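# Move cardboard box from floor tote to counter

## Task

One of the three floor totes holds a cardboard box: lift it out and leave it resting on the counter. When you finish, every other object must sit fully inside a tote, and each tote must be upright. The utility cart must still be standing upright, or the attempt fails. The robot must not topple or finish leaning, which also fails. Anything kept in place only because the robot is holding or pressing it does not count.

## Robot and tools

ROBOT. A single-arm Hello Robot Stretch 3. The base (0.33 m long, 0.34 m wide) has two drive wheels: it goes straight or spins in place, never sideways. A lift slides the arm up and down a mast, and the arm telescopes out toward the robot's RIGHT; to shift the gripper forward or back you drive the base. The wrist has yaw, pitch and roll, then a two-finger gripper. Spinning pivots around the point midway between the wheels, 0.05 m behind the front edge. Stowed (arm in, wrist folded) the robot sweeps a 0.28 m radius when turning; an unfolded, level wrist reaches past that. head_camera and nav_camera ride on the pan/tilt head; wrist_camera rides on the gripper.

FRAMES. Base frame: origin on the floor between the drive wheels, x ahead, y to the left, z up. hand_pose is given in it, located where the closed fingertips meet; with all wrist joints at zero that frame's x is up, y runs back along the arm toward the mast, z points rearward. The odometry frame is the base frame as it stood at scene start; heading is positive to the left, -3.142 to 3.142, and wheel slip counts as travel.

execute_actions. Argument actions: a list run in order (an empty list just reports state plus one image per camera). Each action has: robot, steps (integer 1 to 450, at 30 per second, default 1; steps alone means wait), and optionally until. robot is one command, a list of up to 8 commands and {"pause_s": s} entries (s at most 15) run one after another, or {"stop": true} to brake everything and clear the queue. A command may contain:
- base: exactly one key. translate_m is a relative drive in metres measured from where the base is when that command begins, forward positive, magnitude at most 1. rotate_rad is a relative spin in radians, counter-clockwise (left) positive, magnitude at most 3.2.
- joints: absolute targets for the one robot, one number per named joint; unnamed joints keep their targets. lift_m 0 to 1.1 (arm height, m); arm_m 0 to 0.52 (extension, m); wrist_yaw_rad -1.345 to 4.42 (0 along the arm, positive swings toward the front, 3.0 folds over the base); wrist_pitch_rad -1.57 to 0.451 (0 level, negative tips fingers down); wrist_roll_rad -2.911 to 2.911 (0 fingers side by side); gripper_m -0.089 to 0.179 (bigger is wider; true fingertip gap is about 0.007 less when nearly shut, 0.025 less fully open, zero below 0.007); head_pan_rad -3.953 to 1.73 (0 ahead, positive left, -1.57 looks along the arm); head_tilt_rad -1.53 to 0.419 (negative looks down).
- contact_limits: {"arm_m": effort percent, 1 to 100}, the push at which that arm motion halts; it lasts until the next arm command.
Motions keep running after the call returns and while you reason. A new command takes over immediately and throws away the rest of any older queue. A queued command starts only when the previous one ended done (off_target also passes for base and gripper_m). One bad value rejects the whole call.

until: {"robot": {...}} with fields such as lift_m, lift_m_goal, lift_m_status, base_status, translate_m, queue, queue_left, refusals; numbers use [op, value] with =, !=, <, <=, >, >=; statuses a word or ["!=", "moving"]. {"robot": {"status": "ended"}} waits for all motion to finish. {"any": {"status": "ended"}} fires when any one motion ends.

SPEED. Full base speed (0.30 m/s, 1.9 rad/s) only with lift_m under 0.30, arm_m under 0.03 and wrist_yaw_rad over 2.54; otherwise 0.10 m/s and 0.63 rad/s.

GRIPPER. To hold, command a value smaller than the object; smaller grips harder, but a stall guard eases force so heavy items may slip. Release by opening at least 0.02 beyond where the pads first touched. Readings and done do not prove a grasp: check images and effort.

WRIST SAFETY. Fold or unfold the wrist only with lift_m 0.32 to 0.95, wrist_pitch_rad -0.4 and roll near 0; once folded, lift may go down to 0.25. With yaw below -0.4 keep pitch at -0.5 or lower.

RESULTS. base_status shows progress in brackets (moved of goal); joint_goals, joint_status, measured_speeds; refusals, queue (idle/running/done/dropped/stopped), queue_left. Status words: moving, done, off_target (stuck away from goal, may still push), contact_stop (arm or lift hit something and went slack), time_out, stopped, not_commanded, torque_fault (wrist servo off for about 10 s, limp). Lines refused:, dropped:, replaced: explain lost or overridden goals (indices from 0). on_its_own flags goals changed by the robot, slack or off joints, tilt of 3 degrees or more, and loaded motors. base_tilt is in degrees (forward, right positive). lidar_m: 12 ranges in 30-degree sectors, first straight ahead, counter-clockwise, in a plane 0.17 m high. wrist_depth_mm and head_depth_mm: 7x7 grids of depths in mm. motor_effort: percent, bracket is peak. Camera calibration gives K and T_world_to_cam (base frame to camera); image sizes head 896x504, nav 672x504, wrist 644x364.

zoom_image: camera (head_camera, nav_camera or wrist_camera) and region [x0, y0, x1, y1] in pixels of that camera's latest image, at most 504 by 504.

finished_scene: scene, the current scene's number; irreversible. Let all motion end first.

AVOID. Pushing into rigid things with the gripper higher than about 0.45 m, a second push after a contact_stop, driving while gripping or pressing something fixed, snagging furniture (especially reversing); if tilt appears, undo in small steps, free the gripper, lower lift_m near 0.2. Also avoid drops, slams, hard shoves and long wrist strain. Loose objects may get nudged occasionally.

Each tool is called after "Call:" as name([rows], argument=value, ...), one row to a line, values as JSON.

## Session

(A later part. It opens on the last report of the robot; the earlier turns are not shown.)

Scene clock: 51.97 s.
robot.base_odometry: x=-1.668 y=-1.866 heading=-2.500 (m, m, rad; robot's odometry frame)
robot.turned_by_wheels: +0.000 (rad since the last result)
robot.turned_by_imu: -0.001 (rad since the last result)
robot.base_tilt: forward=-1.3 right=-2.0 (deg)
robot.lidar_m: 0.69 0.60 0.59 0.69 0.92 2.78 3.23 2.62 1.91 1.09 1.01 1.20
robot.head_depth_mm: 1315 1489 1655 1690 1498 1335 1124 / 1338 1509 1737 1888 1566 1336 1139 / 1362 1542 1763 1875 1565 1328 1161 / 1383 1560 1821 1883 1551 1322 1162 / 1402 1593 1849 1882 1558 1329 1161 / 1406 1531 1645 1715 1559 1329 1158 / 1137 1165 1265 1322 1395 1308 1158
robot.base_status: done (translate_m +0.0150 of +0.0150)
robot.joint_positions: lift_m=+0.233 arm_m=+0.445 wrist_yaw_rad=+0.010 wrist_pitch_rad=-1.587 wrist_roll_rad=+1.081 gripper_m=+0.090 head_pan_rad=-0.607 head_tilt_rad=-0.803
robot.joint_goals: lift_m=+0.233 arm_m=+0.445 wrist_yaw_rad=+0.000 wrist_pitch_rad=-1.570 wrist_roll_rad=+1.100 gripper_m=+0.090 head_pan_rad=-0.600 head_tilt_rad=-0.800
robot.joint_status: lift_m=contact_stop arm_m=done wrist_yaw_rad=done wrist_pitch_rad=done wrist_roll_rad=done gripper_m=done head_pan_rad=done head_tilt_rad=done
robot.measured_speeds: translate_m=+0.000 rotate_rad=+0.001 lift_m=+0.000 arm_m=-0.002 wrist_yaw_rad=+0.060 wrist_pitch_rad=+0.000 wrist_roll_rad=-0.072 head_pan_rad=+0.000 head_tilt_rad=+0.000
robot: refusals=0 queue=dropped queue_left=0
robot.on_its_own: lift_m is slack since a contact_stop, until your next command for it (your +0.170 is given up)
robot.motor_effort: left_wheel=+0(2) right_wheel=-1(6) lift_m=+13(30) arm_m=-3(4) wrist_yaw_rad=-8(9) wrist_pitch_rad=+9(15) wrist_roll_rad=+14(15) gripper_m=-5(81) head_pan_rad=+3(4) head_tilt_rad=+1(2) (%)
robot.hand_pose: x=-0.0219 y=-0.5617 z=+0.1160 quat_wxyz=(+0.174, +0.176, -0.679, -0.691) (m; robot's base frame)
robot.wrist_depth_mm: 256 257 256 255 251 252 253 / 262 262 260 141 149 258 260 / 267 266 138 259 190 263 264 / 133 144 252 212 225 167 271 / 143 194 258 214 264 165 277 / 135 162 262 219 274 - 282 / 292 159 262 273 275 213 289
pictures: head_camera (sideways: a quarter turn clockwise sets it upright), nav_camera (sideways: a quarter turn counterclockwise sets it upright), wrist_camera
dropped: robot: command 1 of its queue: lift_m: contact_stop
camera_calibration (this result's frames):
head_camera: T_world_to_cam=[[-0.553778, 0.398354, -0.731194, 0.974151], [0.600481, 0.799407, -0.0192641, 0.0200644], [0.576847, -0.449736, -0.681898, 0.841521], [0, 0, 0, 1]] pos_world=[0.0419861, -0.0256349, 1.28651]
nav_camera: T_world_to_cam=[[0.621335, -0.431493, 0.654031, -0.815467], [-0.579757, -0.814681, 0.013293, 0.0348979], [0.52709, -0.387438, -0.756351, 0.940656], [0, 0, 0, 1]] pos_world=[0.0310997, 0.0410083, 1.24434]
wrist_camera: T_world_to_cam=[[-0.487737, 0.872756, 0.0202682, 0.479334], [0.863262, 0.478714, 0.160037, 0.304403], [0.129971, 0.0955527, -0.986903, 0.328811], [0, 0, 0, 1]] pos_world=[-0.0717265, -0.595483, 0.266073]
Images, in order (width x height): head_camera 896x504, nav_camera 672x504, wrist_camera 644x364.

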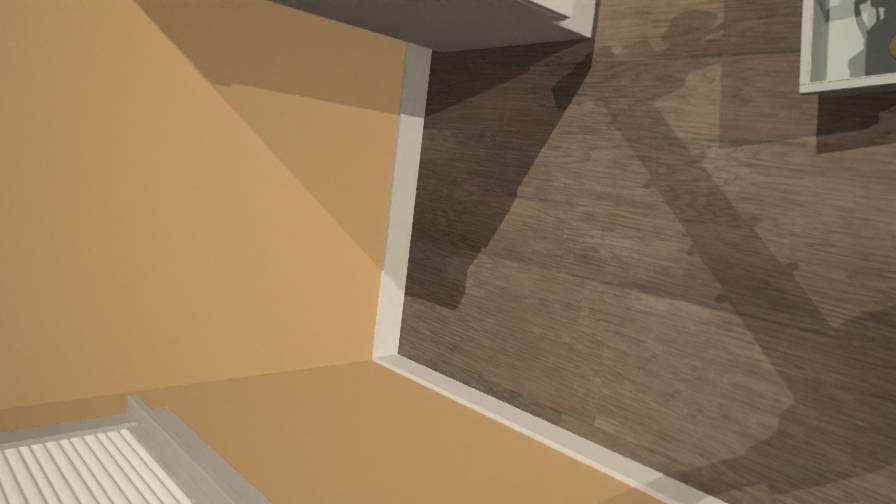

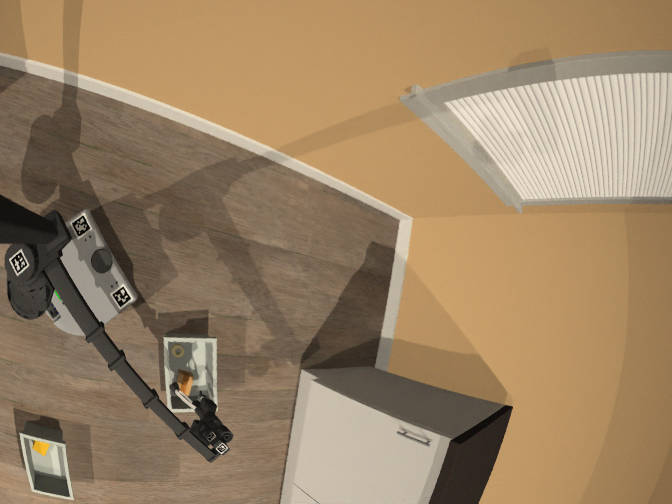

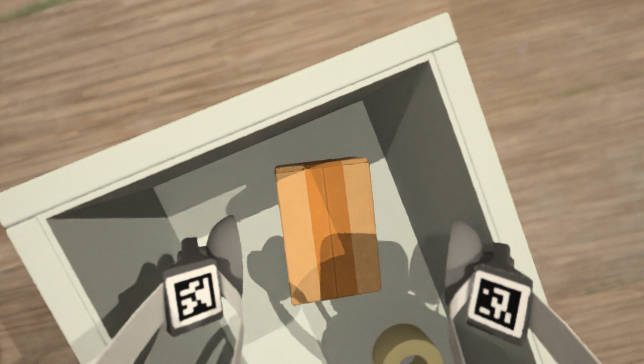

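Call:
execute_actions([
  {"robot":[{"joints":{"lift_m":0.3}},{"joints":{"arm_m":0.452,"gripper_m":0.078,"wrist_roll_rad":1.25,"wrist_yaw_rad":0}},{"joints":{"lift_m":0.25}}],"steps":450,"until":{"robot":{"status":"ended"}}},
])

Scene clock: 55.40 s.
robot.base_odometry: x=-1.668 y=-1.866 heading=-2.500 (m, m, rad; robot's odometry frame)
robot.turned_by_wheels: +0.000 (rad since the last result)
robot.turned_by_imu: -0.008 (rad since the last result)
robot.base_tilt: forward=-1.2 right=-1.8 (deg)
robot.lidar_m: 0.69 0.60 0.60 0.69 0.92 2.79 3.26 2.62 1.93 1.09 1.00 1.21
robot.head_depth_mm: 1315 1475 1649 1659 1489 1334 1124 / 1331 1508 1730 1892 1569 1330 1135 / 1352 1536 1753 1883 1564 1323 1166 / 1372 1564 1805 1889 1560 1328 1162 / 1395 1583 1846 1884 1554 1329 1162 / 1393 1544 1670 1720 1560 1332 1165 / 1159 1185 1275 1337 1405 1314 1159
robot.base_status: done (translate_m +0.0150 of +0.0150)
robot.joint_positions: lift_m=+0.250 arm_m=+0.452 wrist_yaw_rad=+0.002 wrist_pitch_rad=-1.569 wrist_roll_rad=+1.245 gripper_m=+0.078 head_pan_rad=-0.606 head_tilt_rad=-0.797
robot.joint_goals: lift_m=+0.250 arm_m=+0.452 wrist_yaw_rad=+0.000 wrist_pitch_rad=-1.570 wrist_roll_rad=+1.250 gripper_m=+0.078 head_pan_rad=-0.600 head_tilt_rad=-0.800
robot.joint_status: lift_m=done arm_m=done wrist_yaw_rad=done wrist_pitch_rad=done wrist_roll_rad=done gripper_m=done head_pan_rad=done head_tilt_rad=done
robot.measured_speeds: translate_m=+0.000 rotate_rad=+0.000 lift_m=+0.000 arm_m=+0.000 wrist_yaw_rad=+0.000 wrist_pitch_rad=+0.000 wrist_roll_rad=+0.000 head_pan_rad=+0.000 head_tilt_rad=+0.000
robot: refusals=0 queue=done queue_left=0
robot.motor_effort: left_wheel=-1(13) right_wheel=-1(35) lift_m=+17(31) arm_m=+5(6) wrist_yaw_rad=-1(4) wrist_pitch_rad=+0(1) wrist_roll_rad=+3(3) gripper_m=+0(55) head_pan_rad=+3(3) head_tilt_rad=-1(1) (%)
robot.hand_pose: x=-0.0216 y=-0.5727 z=+0.1328 quat_wxyz=(+0.116, +0.115, -0.698, -0.697) (m; robot's base frame)
robot.wrist_depth_mm: 272 272 268 267 266 264 263 / 277 278 275 271 159 271 268 / 284 282 279 272 193 276 275 / 292 288 187 236 277 280 281 / 296 174 289 238 285 179 286 / 306 177 296 295 295 179 292 / 309 307 225 301 297 275 296
pictures: head_camera (sideways: a quarter turn clockwise sets it upright), nav_camera (sideways: a quarter turn counterclockwise sets it upright), wrist_camera
camera_calibration (this result's frames):
head_camera: T_world_to_cam=[[-0.55095, 0.395305, -0.734975, 0.979062], [0.599516, 0.800136, -0.0190563, 0.0197998], [0.580547, -0.451128, -0.677827, 0.836203], [0, 0, 0, 1]] pos_world=[0.0420895, -0.0256359, 1.28676]
nav_camera: T_world_to_cam=[[0.618903, -0.428598, 0.658227, -0.820919], [-0.578745, -0.815401, 0.0132283, 0.0349758], [0.531049, -0.389132, -0.752704, 0.935888], [0, 0, 0, 1]] pos_world=[0.0313088, 0.040859, 1.24433]
wrist_camera: T_world_to_cam=[[-0.331615, 0.943405, 0.00441577, 0.534644], [0.932722, 0.32715, 0.151664, 0.222581], [0.141636, 0.0544127, -0.988422, 0.323238], [0, 0, 0, 1]] pos_world=[-0.076093, -0.594791, 0.283378]
Images, in order (width x height): head_camera 896x504, nav_camera 672x504, wrist_camera 644x364.

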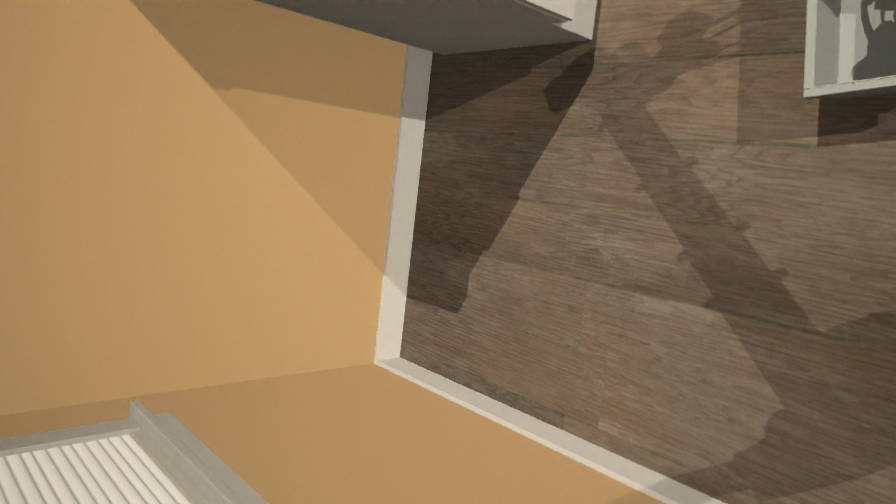

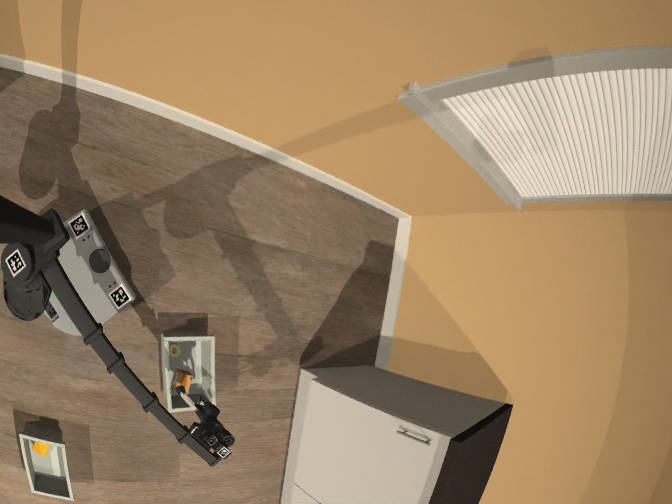

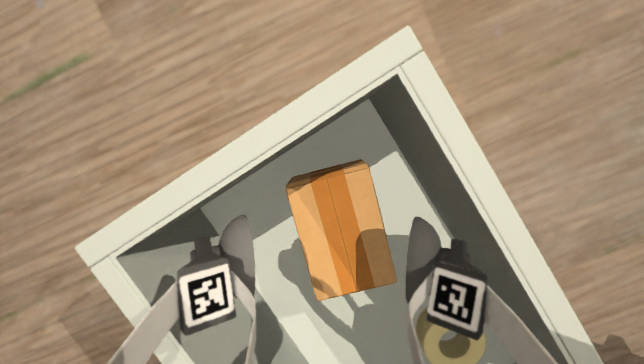

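Call:
execute_actions([
  {"robot":[{"joints":{"wrist_roll_rad":0.93,"arm_m":0.448}},{"joints":{"lift_m":0.23}}],"steps":450,"until":{"robot":{"status":"ended"}}},
])

Scene clock: 57.27 s.
robot.base_odometry: x=-1.668 y=-1.866 heading=-2.500 (m, m, rad; robot's odometry frame)
robot.turned_by_wheels: +0.000 (rad since the last result)
robot.turned_by_imu: +0.000 (rad since the last result)
robot.base_tilt: forward=-1.2 right=-1.7 (deg)
robot.lidar_m: 0.69 0.60 0.60 0.69 0.92 2.79 3.26 2.62 1.93 1.09 1.00 1.21
robot.head_depth_mm: 1308 1482 1639 1657 1492 1338 1124 / 1336 1504 1740 1888 1561 1334 1136 / 1363 1538 1771 1895 1564 1332 1160 / 1380 1557 1799 1900 1552 1331 1158 / 1399 1599 1843 1894 1557 1331 1167 / 1400 1545 1662 1731 1550 1327 1159 / 1155 1189 1278 1343 1407 1311 1160
robot.base_status: done (translate_m +0.0150 of +0.0150)
robot.joint_positions: lift_m=+0.230 arm_m=+0.448 wrist_yaw_rad=+0.002 wrist_pitch_rad=-1.569 wrist_roll_rad=+0.935 gripper_m=+0.078 head_pan_rad=-0.606 head_tilt_rad=-0.797
robot.joint_goals: lift_m=+0.230 arm_m=+0.448 wrist_yaw_rad=+0.000 wrist_pitch_rad=-1.570 wrist_roll_rad=+0.930 gripper_m=+0.078 head_pan_rad=-0.600 head_tilt_rad=-0.800
robot.joint_status: lift_m=done arm_m=done wrist_yaw_rad=done wrist_pitch_rad=done wrist_roll_rad=done gripper_m=done head_pan_rad=done head_tilt_rad=done
robot.measured_speeds: translate_m=+0.000 rotate_rad=+0.000 lift_m=+0.000 arm_m=+0.000 wrist_yaw_rad=+0.000 wrist_pitch_rad=+0.000 wrist_roll_rad=+0.000 head_pan_rad=+0.000 head_tilt_rad=+0.000
robot: refusals=0 queue=done queue_left=0
robot.motor_effort: left_wheel=+0(1) right_wheel=-1(1) lift_m=+17(14) arm_m=-4(4) wrist_yaw_rad=-2(2) wrist_pitch_rad=+0(0) wrist_roll_rad=-3(4) gripper_m=+0(0) head_pan_rad=+3(3) head_tilt_rad=-1(1) (%)
robot.hand_pose: x=-0.0217 y=-0.5694 z=+0.1128 quat_wxyz=(+0.222, +0.221, -0.672, -0.671) (m; robot's base frame)
robot.wrist_depth_mm: 254 252 252 250 249 248 245 / 260 257 256 253 140 249 251 / 264 261 145 144 210 256 256 / 150 159 263 216 245 154 262 / 275 180 268 217 255 155 267 / 282 165 276 223 273 152 271 / 289 165 266 280 277 197 279
pictures: head_camera (sideways: a quarter turn clockwise sets it upright), nav_camera (sideways: a quarter turn counterclockwise sets it upright), wrist_camera
camera_calibration (this result's frames):
head_camera: T_world_to_cam=[[-0.55095, 0.395305, -0.734975, 0.979062], [0.599516, 0.800136, -0.0190563, 0.0197998], [0.580547, -0.451128, -0.677827, 0.836203], [0, 0, 0, 1]] pos_world=[0.0420895, -0.0256359, 1.28676]
nav_camera: T_world_to_cam=[[0.618903, -0.428599, 0.658227, -0.820919], [-0.578745, -0.815401, 0.0132283, 0.0349758], [0.531049, -0.389132, -0.752704, 0.935888], [0, 0, 0, 1]] pos_world=[0.0313088, 0.040859, 1.24433]
wrist_camera: T_world_to_cam=[[-0.603274, 0.79752, 0.0047157, 0.442609], [0.788745, 0.59574, 0.151577, 0.374378], [0.118076, 0.0951618, -0.988434, 0.325986], [0, 0, 0, 1]] pos_world=[-0.0667649, -0.607043, 0.263381]
Images, in order (width x height): head_camera 896x504, nav_camera 672x504, wrist_camera 644x364.

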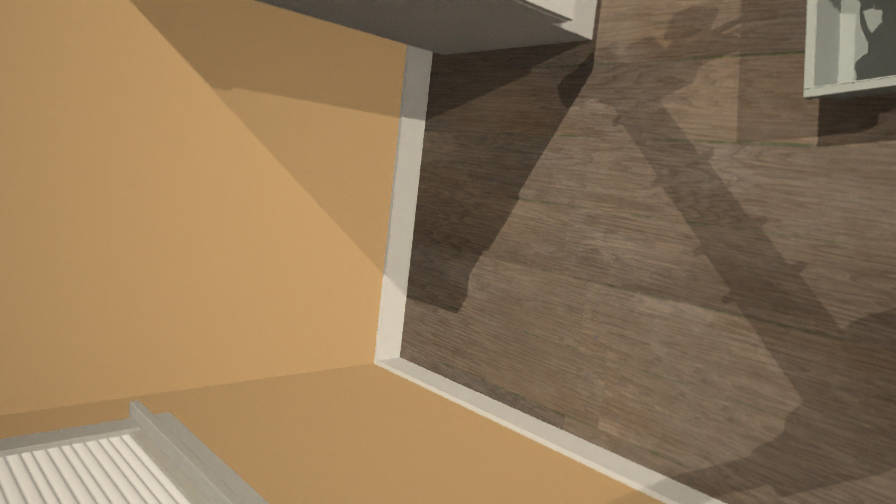

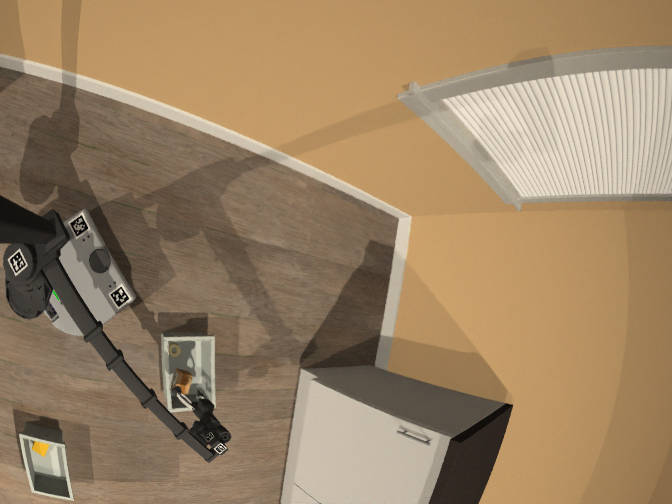

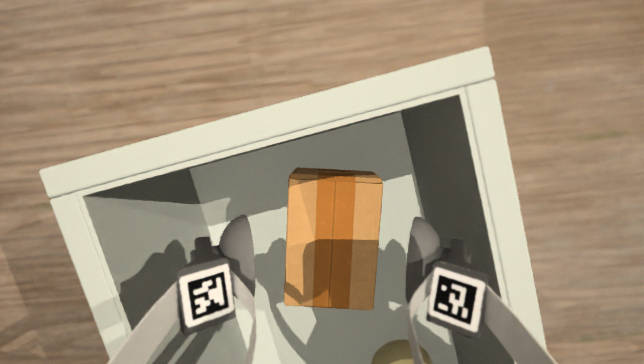

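Aligned and centred.

Call:
execute_actions([
  {"robot":{"joints":{"lift_m":0.165}},"steps":150,"until":{"robot":{"status":"ended"}}},
  {"robot":[{"joints":{"gripper_m":0.02}},{"pause_s":0.5},{"joints":{"lift_m":0.4}}],"steps":300,"until":{"robot":{"status":"ended"}}},
])

Scene clock: 62.90 s.
robot.base_odometry: x=-1.668 y=-1.866 heading=-2.500 (m, m, rad; robot's odometry frame)
robot.turned_by_wheels: +0.000 (rad since the last result)
robot.turned_by_imu: -0.001 (rad since the last result)
robot.base_tilt: forward=-1.1 right=-1.7 (deg)
robot.lidar_m: 0.69 0.60 0.60 0.69 0.92 2.79 3.26 2.63 1.93 1.09 1.00 1.21
robot.head_depth_mm: 1313 1490 1643 1653 1488 1335 1127 / 1334 1502 1742 1900 1555 1320 1136 / 1356 1532 1748 1901 1565 1329 1160 / 1376 1555 1797 1872 1562 1318 1162 / 1394 1585 1835 1895 1557 1326 1160 / 1395 1548 1673 1722 1552 1325 1156 / 1153 1183 1276 1335 1404 1314 1154
robot.base_status: done (translate_m +0.0150 of +0.0150)
robot.joint_positions: lift_m=+0.400 arm_m=+0.448 wrist_yaw_rad=+0.002 wrist_pitch_rad=-1.569 wrist_roll_rad=+0.935 gripper_m=+0.021 head_pan_rad=-0.606 head_tilt_rad=-0.797
robot.joint_goals: lift_m=+0.400 arm_m=+0.448 wrist_yaw_rad=+0.000 wrist_pitch_rad=-1.570 wrist_roll_rad=+0.930 gripper_m=+0.020 head_pan_rad=-0.600 head_tilt_rad=-0.800
robot.joint_status: lift_m=done arm_m=done wrist_yaw_rad=done wrist_pitch_rad=done wrist_roll_rad=done gripper_m=done head_pan_rad=done head_tilt_rad=done
robot.measured_speeds: translate_m=+0.000 rotate_rad=+0.000 lift_m=+0.000 arm_m=+0.000 wrist_yaw_rad=+0.000 wrist_pitch_rad=+0.000 wrist_roll_rad=+0.000 head_pan_rad=+0.000 head_tilt_rad=+0.000
robot: refusals=0 queue=done queue_left=0
robot.motor_effort: left_wheel=+0(1) right_wheel=-1(1) lift_m=+29(31) arm_m=-4(4) wrist_yaw_rad=-2(1) wrist_pitch_rad=+0(0) wrist_roll_rad=-3(4) gripper_m=-17(90) head_pan_rad=+3(2) head_tilt_rad=-1(1) (%)
robot.hand_pose: x=-0.0217 y=-0.5694 z=+0.2821 quat_wxyz=(+0.222, +0.221, -0.672, -0.671) (m; robot's base frame)
robot.wrist_depth_mm: 413 406 410 405 404 403 398 / 422 416 418 413 409 411 409 / 429 427 423 418 417 421 417 / 439 435 399 192 424 428 424 / 449 447 368 150 317 436 435 / 461 459 - 154 154 449 442 / 467 465 462 158 335 453 452
pictures: head_camera (sideways: a quarter turn clockwise sets it upright), nav_camera (sideways: a quarter turn counterclockwise sets it upright), wrist_camera
camera_calibration (this result's frames):
head_camera: T_world_to_cam=[[-0.550951, 0.395305, -0.734975, 0.979062], [0.599516, 0.800136, -0.0190563, 0.0197998], [0.580547, -0.451128, -0.677827, 0.836203], [0, 0, 0, 1]] pos_world=[0.0420895, -0.0256359, 1.28676]
nav_camera: T_world_to_cam=[[0.618903, -0.428598, 0.658227, -0.820919], [-0.578745, -0.815401, 0.0132283, 0.0349758], [0.531049, -0.389132, -0.752704, 0.935888], [0, 0, 0, 1]] pos_world=[0.0313088, 0.040859, 1.24433]
wrist_camera: T_world_to_cam=[[-0.603316, 0.797489, 0.00471348, 0.44179], [0.788714, 0.595781, 0.151575, 0.348736], [0.118071, 0.0951652, -0.988435, 0.49334], [0, 0, 0, 1]] pos_world=[-0.0667629, -0.607042, 0.432692]
Images, in order (width x height): head_camera 896x504, nav_camera 672x504, wrist_camera 644x364.

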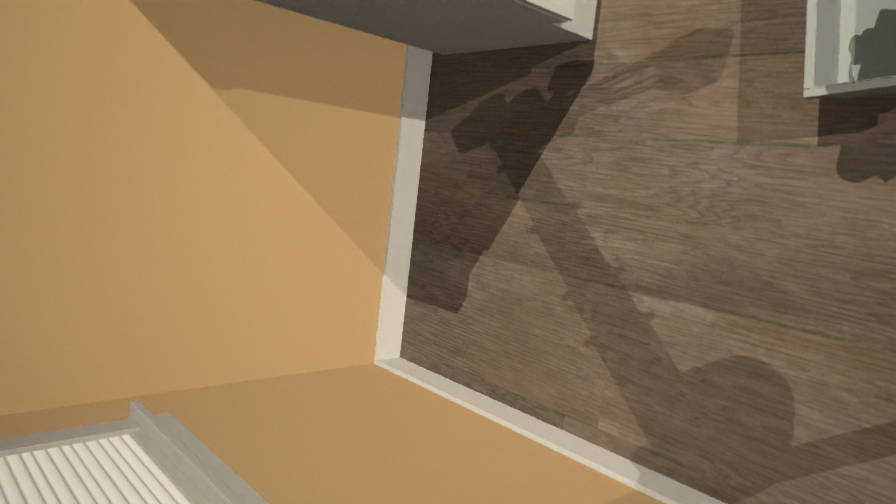

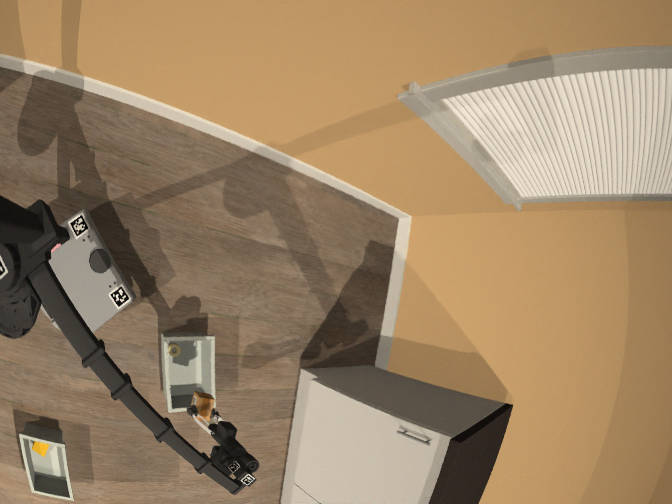

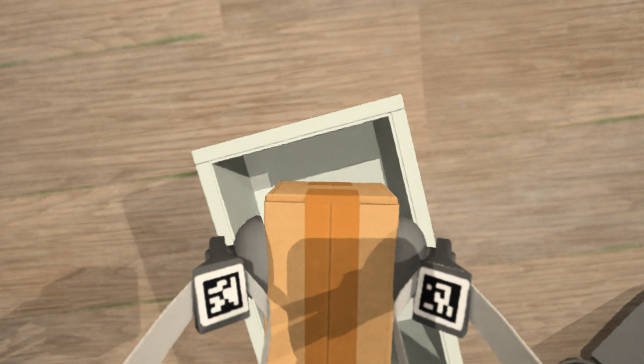

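Call:
execute_actions([
  {"robot":[{"joints":{"lift_m":1.1,"arm_m":0.1}},{"base":{"rotate_rad":-0.68}},{"base":{"translate_m":1.0}},{"base":{"translate_m":0.13}},{"joints":{"arm_m":0.52}}],"steps":450,"until":{"robot":{"status":"ended"}}},
  {"steps":450,"until":{"robot":{"status":"ended"}}},
])

Scene clock: 97.73 s.
robot.base_odometry: x=-2.797 y=-1.823 heading=+3.103 (m, m, rad; robot's odometry frame)
robot.turned_by_wheels: -0.680 (rad since the last result)
robot.turned_by_imu: -0.695 (rad since the last result)
robot.base_tilt: forward=-1.2 right=-1.8 (deg)
robot.lidar_m: 0.45 0.48 0.49 0.48 0.52 0.76 1.95 4.25 0.46 0.45 0.49 0.46
robot.head_depth_mm: 504 588 684 663 739 833 955 / 473 545 644 780 905 1021 1120 / 445 509 593 713 893 1200 1159 / 419 476 550 652 802 1031 1159 / 398 448 513 600 722 911 1114 / 378 423 480 555 660 812 1044 / 360 401 452 517 606 730 922
robot.base_status: done (translate_m +0.1300 of +0.1300)
robot.joint_positions: lift_m=+1.100 arm_m=+0.518 wrist_yaw_rad=+0.001 wrist_pitch_rad=-1.568 wrist_roll_rad=+0.933 gripper_m=+0.021 head_pan_rad=-0.606 head_tilt_rad=-0.797
robot.joint_goals: lift_m=+1.100 arm_m=+0.520 wrist_yaw_rad=+0.000 wrist_pitch_rad=-1.570 wrist_roll_rad=+0.930 gripper_m=+0.020 head_pan_rad=-0.600 head_tilt_rad=-0.800
robot.joint_status: lift_m=done arm_m=done wrist_yaw_rad=done wrist_pitch_rad=done wrist_roll_rad=done gripper_m=done head_pan_rad=done head_tilt_rad=done
robot.measured_speeds: translate_m=+0.000 rotate_rad=+0.000 lift_m=+0.000 arm_m=+0.000 wrist_yaw_rad=+0.000 wrist_pitch_rad=+0.000 wrist_roll_rad=+0.000 head_pan_rad=+0.000 head_tilt_rad=+0.000
robot: refusals=0 queue=done queue_left=0
robot.motor_effort: left_wheel=+1(5) right_wheel=-3(7) lift_m=+30(31) arm_m=+6(6) wrist_yaw_rad=-1(1) wrist_pitch_rad=+0(1) wrist_roll_rad=-2(4) gripper_m=-17(17) head_pan_rad=+3(3) head_tilt_rad=-1(1) (%)
robot.hand_pose: x=-0.0217 y=-0.6392 z=+0.9820 quat_wxyz=(+0.222, +0.222, -0.672, -0.671) (m; robot's base frame)
robot.wrist_depth_mm: 214 214 213 212 211 209 209 / 219 218 217 217 215 213 213 / 223 223 222 221 219 217 217 / 229 227 225 192 223 223 222 / 233 233 231 151 227 227 226 / 239 238 - 154 153 232 231 / 245 243 243 158 237 239 -
pictures: head_camera (sideways: a quarter turn clockwise sets it upright), nav_camera (sideways: a quarter turn counterclockwise sets it upright), wrist_camera
camera_calibration (this result's frames):
head_camera: T_world_to_cam=[[-0.55095, 0.395305, -0.734975, 0.979062], [0.599516, 0.800136, -0.0190563, 0.0197998], [0.580547, -0.451128, -0.677827, 0.836203], [0, 0, 0, 1]] pos_world=[0.0420895, -0.0256359, 1.28676]
nav_camera: T_world_to_cam=[[0.618903, -0.428598, 0.658227, -0.820919], [-0.578745, -0.815401, 0.0132283, 0.0349758], [0.531049, -0.389132, -0.752704, 0.935888], [0, 0, 0, 1]] pos_world=[0.0313088, 0.040859, 1.24433]
wrist_camera: T_world_to_cam=[[-0.603914, 0.79704, 0.00393543, 0.494703], [0.788266, 0.596521, 0.150993, 0.285292], [0.118, 0.094289, -0.988527, 1.19139], [0, 0, 0, 1]] pos_world=[-0.0667118, -0.676816, 1.1327]
Images, in order (width x height): head_camera 896x504, nav_camera 672x504, wrist_camera 644x364.

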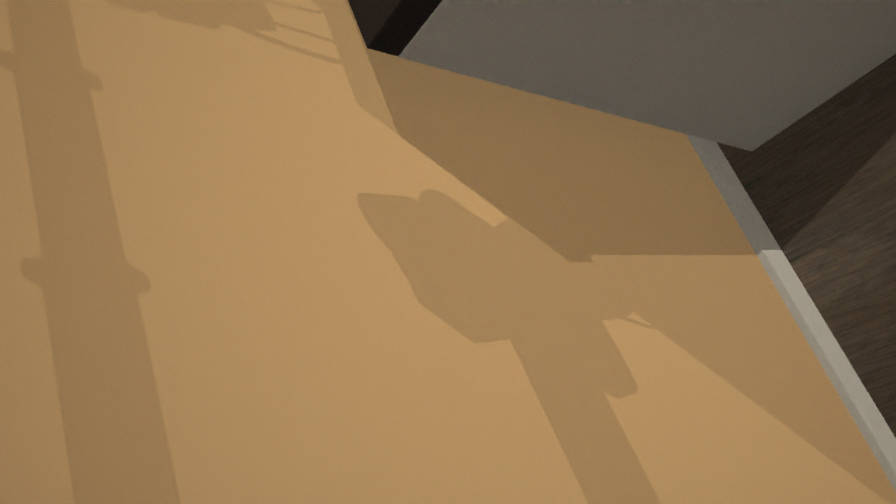

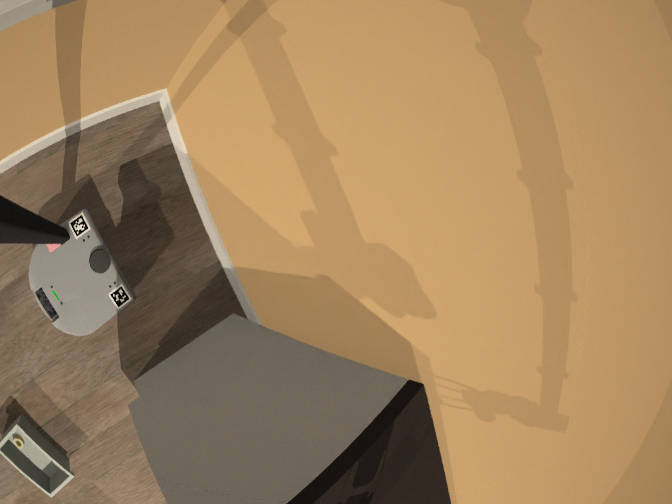

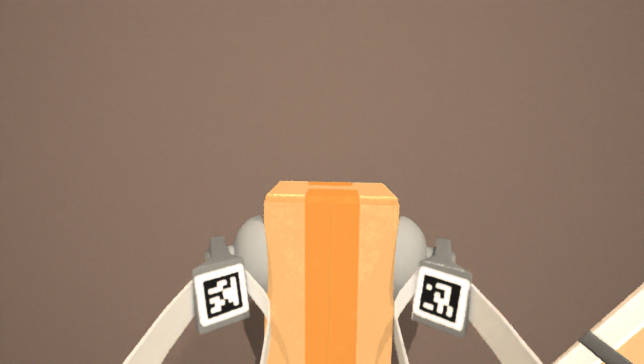

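Call:
execute_actions([
  {"robot":[{"base":{"translate_m":0.07}},{"joints":{"lift_m":1.088}},{"joints":{"gripper_m":0.11}},{"pause_s":0.5},{"joints":{"lift_m":1.1}},{"joints":{"arm_m":0.3}}],"steps":450,"until":{"robot":{"status":"ended"}}},
])

Scene clock: 105.50 s.
robot.base_odometry: x=-2.867 y=-1.820 heading=+3.103 (m, m, rad; robot's odometry frame)
robot.turned_by_wheels: +0.000 (rad since the last result)
robot.turned_by_imu: -0.002 (rad since the last result)
robot.base_tilt: forward=-1.1 right=-1.8 (deg)
robot.lidar_m: 0.38 0.41 0.48 0.47 0.51 0.75 2.02 4.26 0.47 0.46 0.49 0.39
robot.head_depth_mm: 418 488 587 713 761 847 969 / 393 452 536 655 847 1061 1137 / 370 422 494 592 743 998 1157 / 349 396 457 542 665 859 1119 / 330 372 426 498 600 755 1013 / 314 351 399 462 548 673 875 / 299 332 375 430 503 608 764
robot.base_status: done (translate_m +0.0700 of +0.0700)
robot.joint_positions: lift_m=+1.100 arm_m=+0.300 wrist_yaw_rad=+0.001 wrist_pitch_rad=-1.568 wrist_roll_rad=+0.933 gripper_m=+0.110 head_pan_rad=-0.606 head_tilt_rad=-0.797
robot.joint_goals: lift_m=+1.100 arm_m=+0.300 wrist_yaw_rad=+0.000 wrist_pitch_rad=-1.570 wrist_roll_rad=+0.930 gripper_m=+0.110 head_pan_rad=-0.600 head_tilt_rad=-0.800
robot.joint_status: lift_m=done arm_m=done wrist_yaw_rad=done wrist_pitch_rad=done wrist_roll_rad=done gripper_m=done head_pan_rad=done head_tilt_rad=done
robot.measured_speeds: translate_m=+0.000 rotate_rad=+0.000 lift_m=+0.000 arm_m=+0.000 wrist_yaw_rad=+0.000 wrist_pitch_rad=+0.000 wrist_roll_rad=+0.000 head_pan_rad=+0.000 head_tilt_rad=+0.000
robot: refusals=0 queue=done queue_left=0
robot.motor_effort: left_wheel=+1(4) right_wheel=-2(4) lift_m=+29(34) arm_m=-5(4) wrist_yaw_rad=-1(1) wrist_pitch_rad=-1(1) wrist_roll_rad=-3(2) gripper_m=+1(78) head_pan_rad=+2(3) head_tilt_rad=+0(1) (%)
robot.hand_pose: x=-0.0217 y=-0.4216 z=+0.9821 quat_wxyz=(+0.222, +0.222, -0.672, -0.671) (m; robot's base frame)
robot.wrist_depth_mm: 180 214 214 212 212 - - / 187 218 217 217 - - - / 224 223 223 223 - - - / 229 230 227 - - - - / 235 233 232 - - - - / 240 238 822 - - - - / 245 479 643 894 - - 895
pictures: head_camera (sideways: a quarter turn clockwise sets it upright), nav_camera (sideways: a quarter turn counterclockwise sets it upright), wrist_camera
camera_calibration (this result's frames):
head_camera: T_world_to_cam=[[-0.55095, 0.395305, -0.734975, 0.979062], [0.599516, 0.800136, -0.0190563, 0.0197998], [0.580547, -0.451128, -0.677827, 0.836203], [0, 0, 0, 1]] pos_world=[0.0420895, -0.0256359, 1.28676]
nav_camera: T_world_to_cam=[[0.618903, -0.428598, 0.658227, -0.820919], [-0.578745, -0.815401, 0.0132283, 0.0349758], [0.531049, -0.389132, -0.752704, 0.935888], [0, 0, 0, 1]] pos_world=[0.0313088, 0.040859, 1.24433]
wrist_camera: T_world_to_cam=[[-0.603949, 0.797013, 0.00393551, 0.321229], [0.78824, 0.596556, 0.150993, 0.155478], [0.117996, 0.0942942, -0.988527, 1.17091], [0, 0, 0, 1]] pos_world=[-0.0667102, -0.459185, 1.13274]
Images, in order (width x height): head_camera 896x504, nav_camera 672x504, wrist_camera 644x364.

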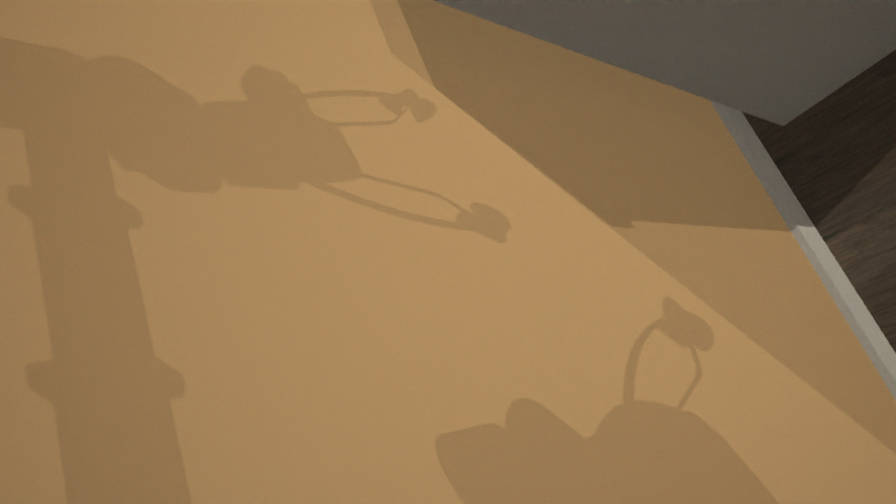

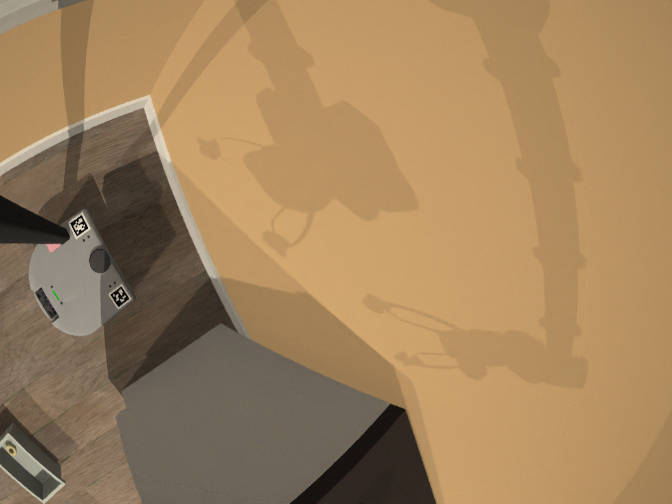

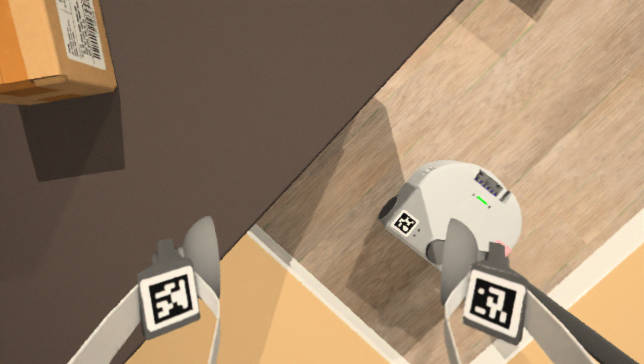

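Call:
finished_scene(scene=2)

The scene is finished: the task was done.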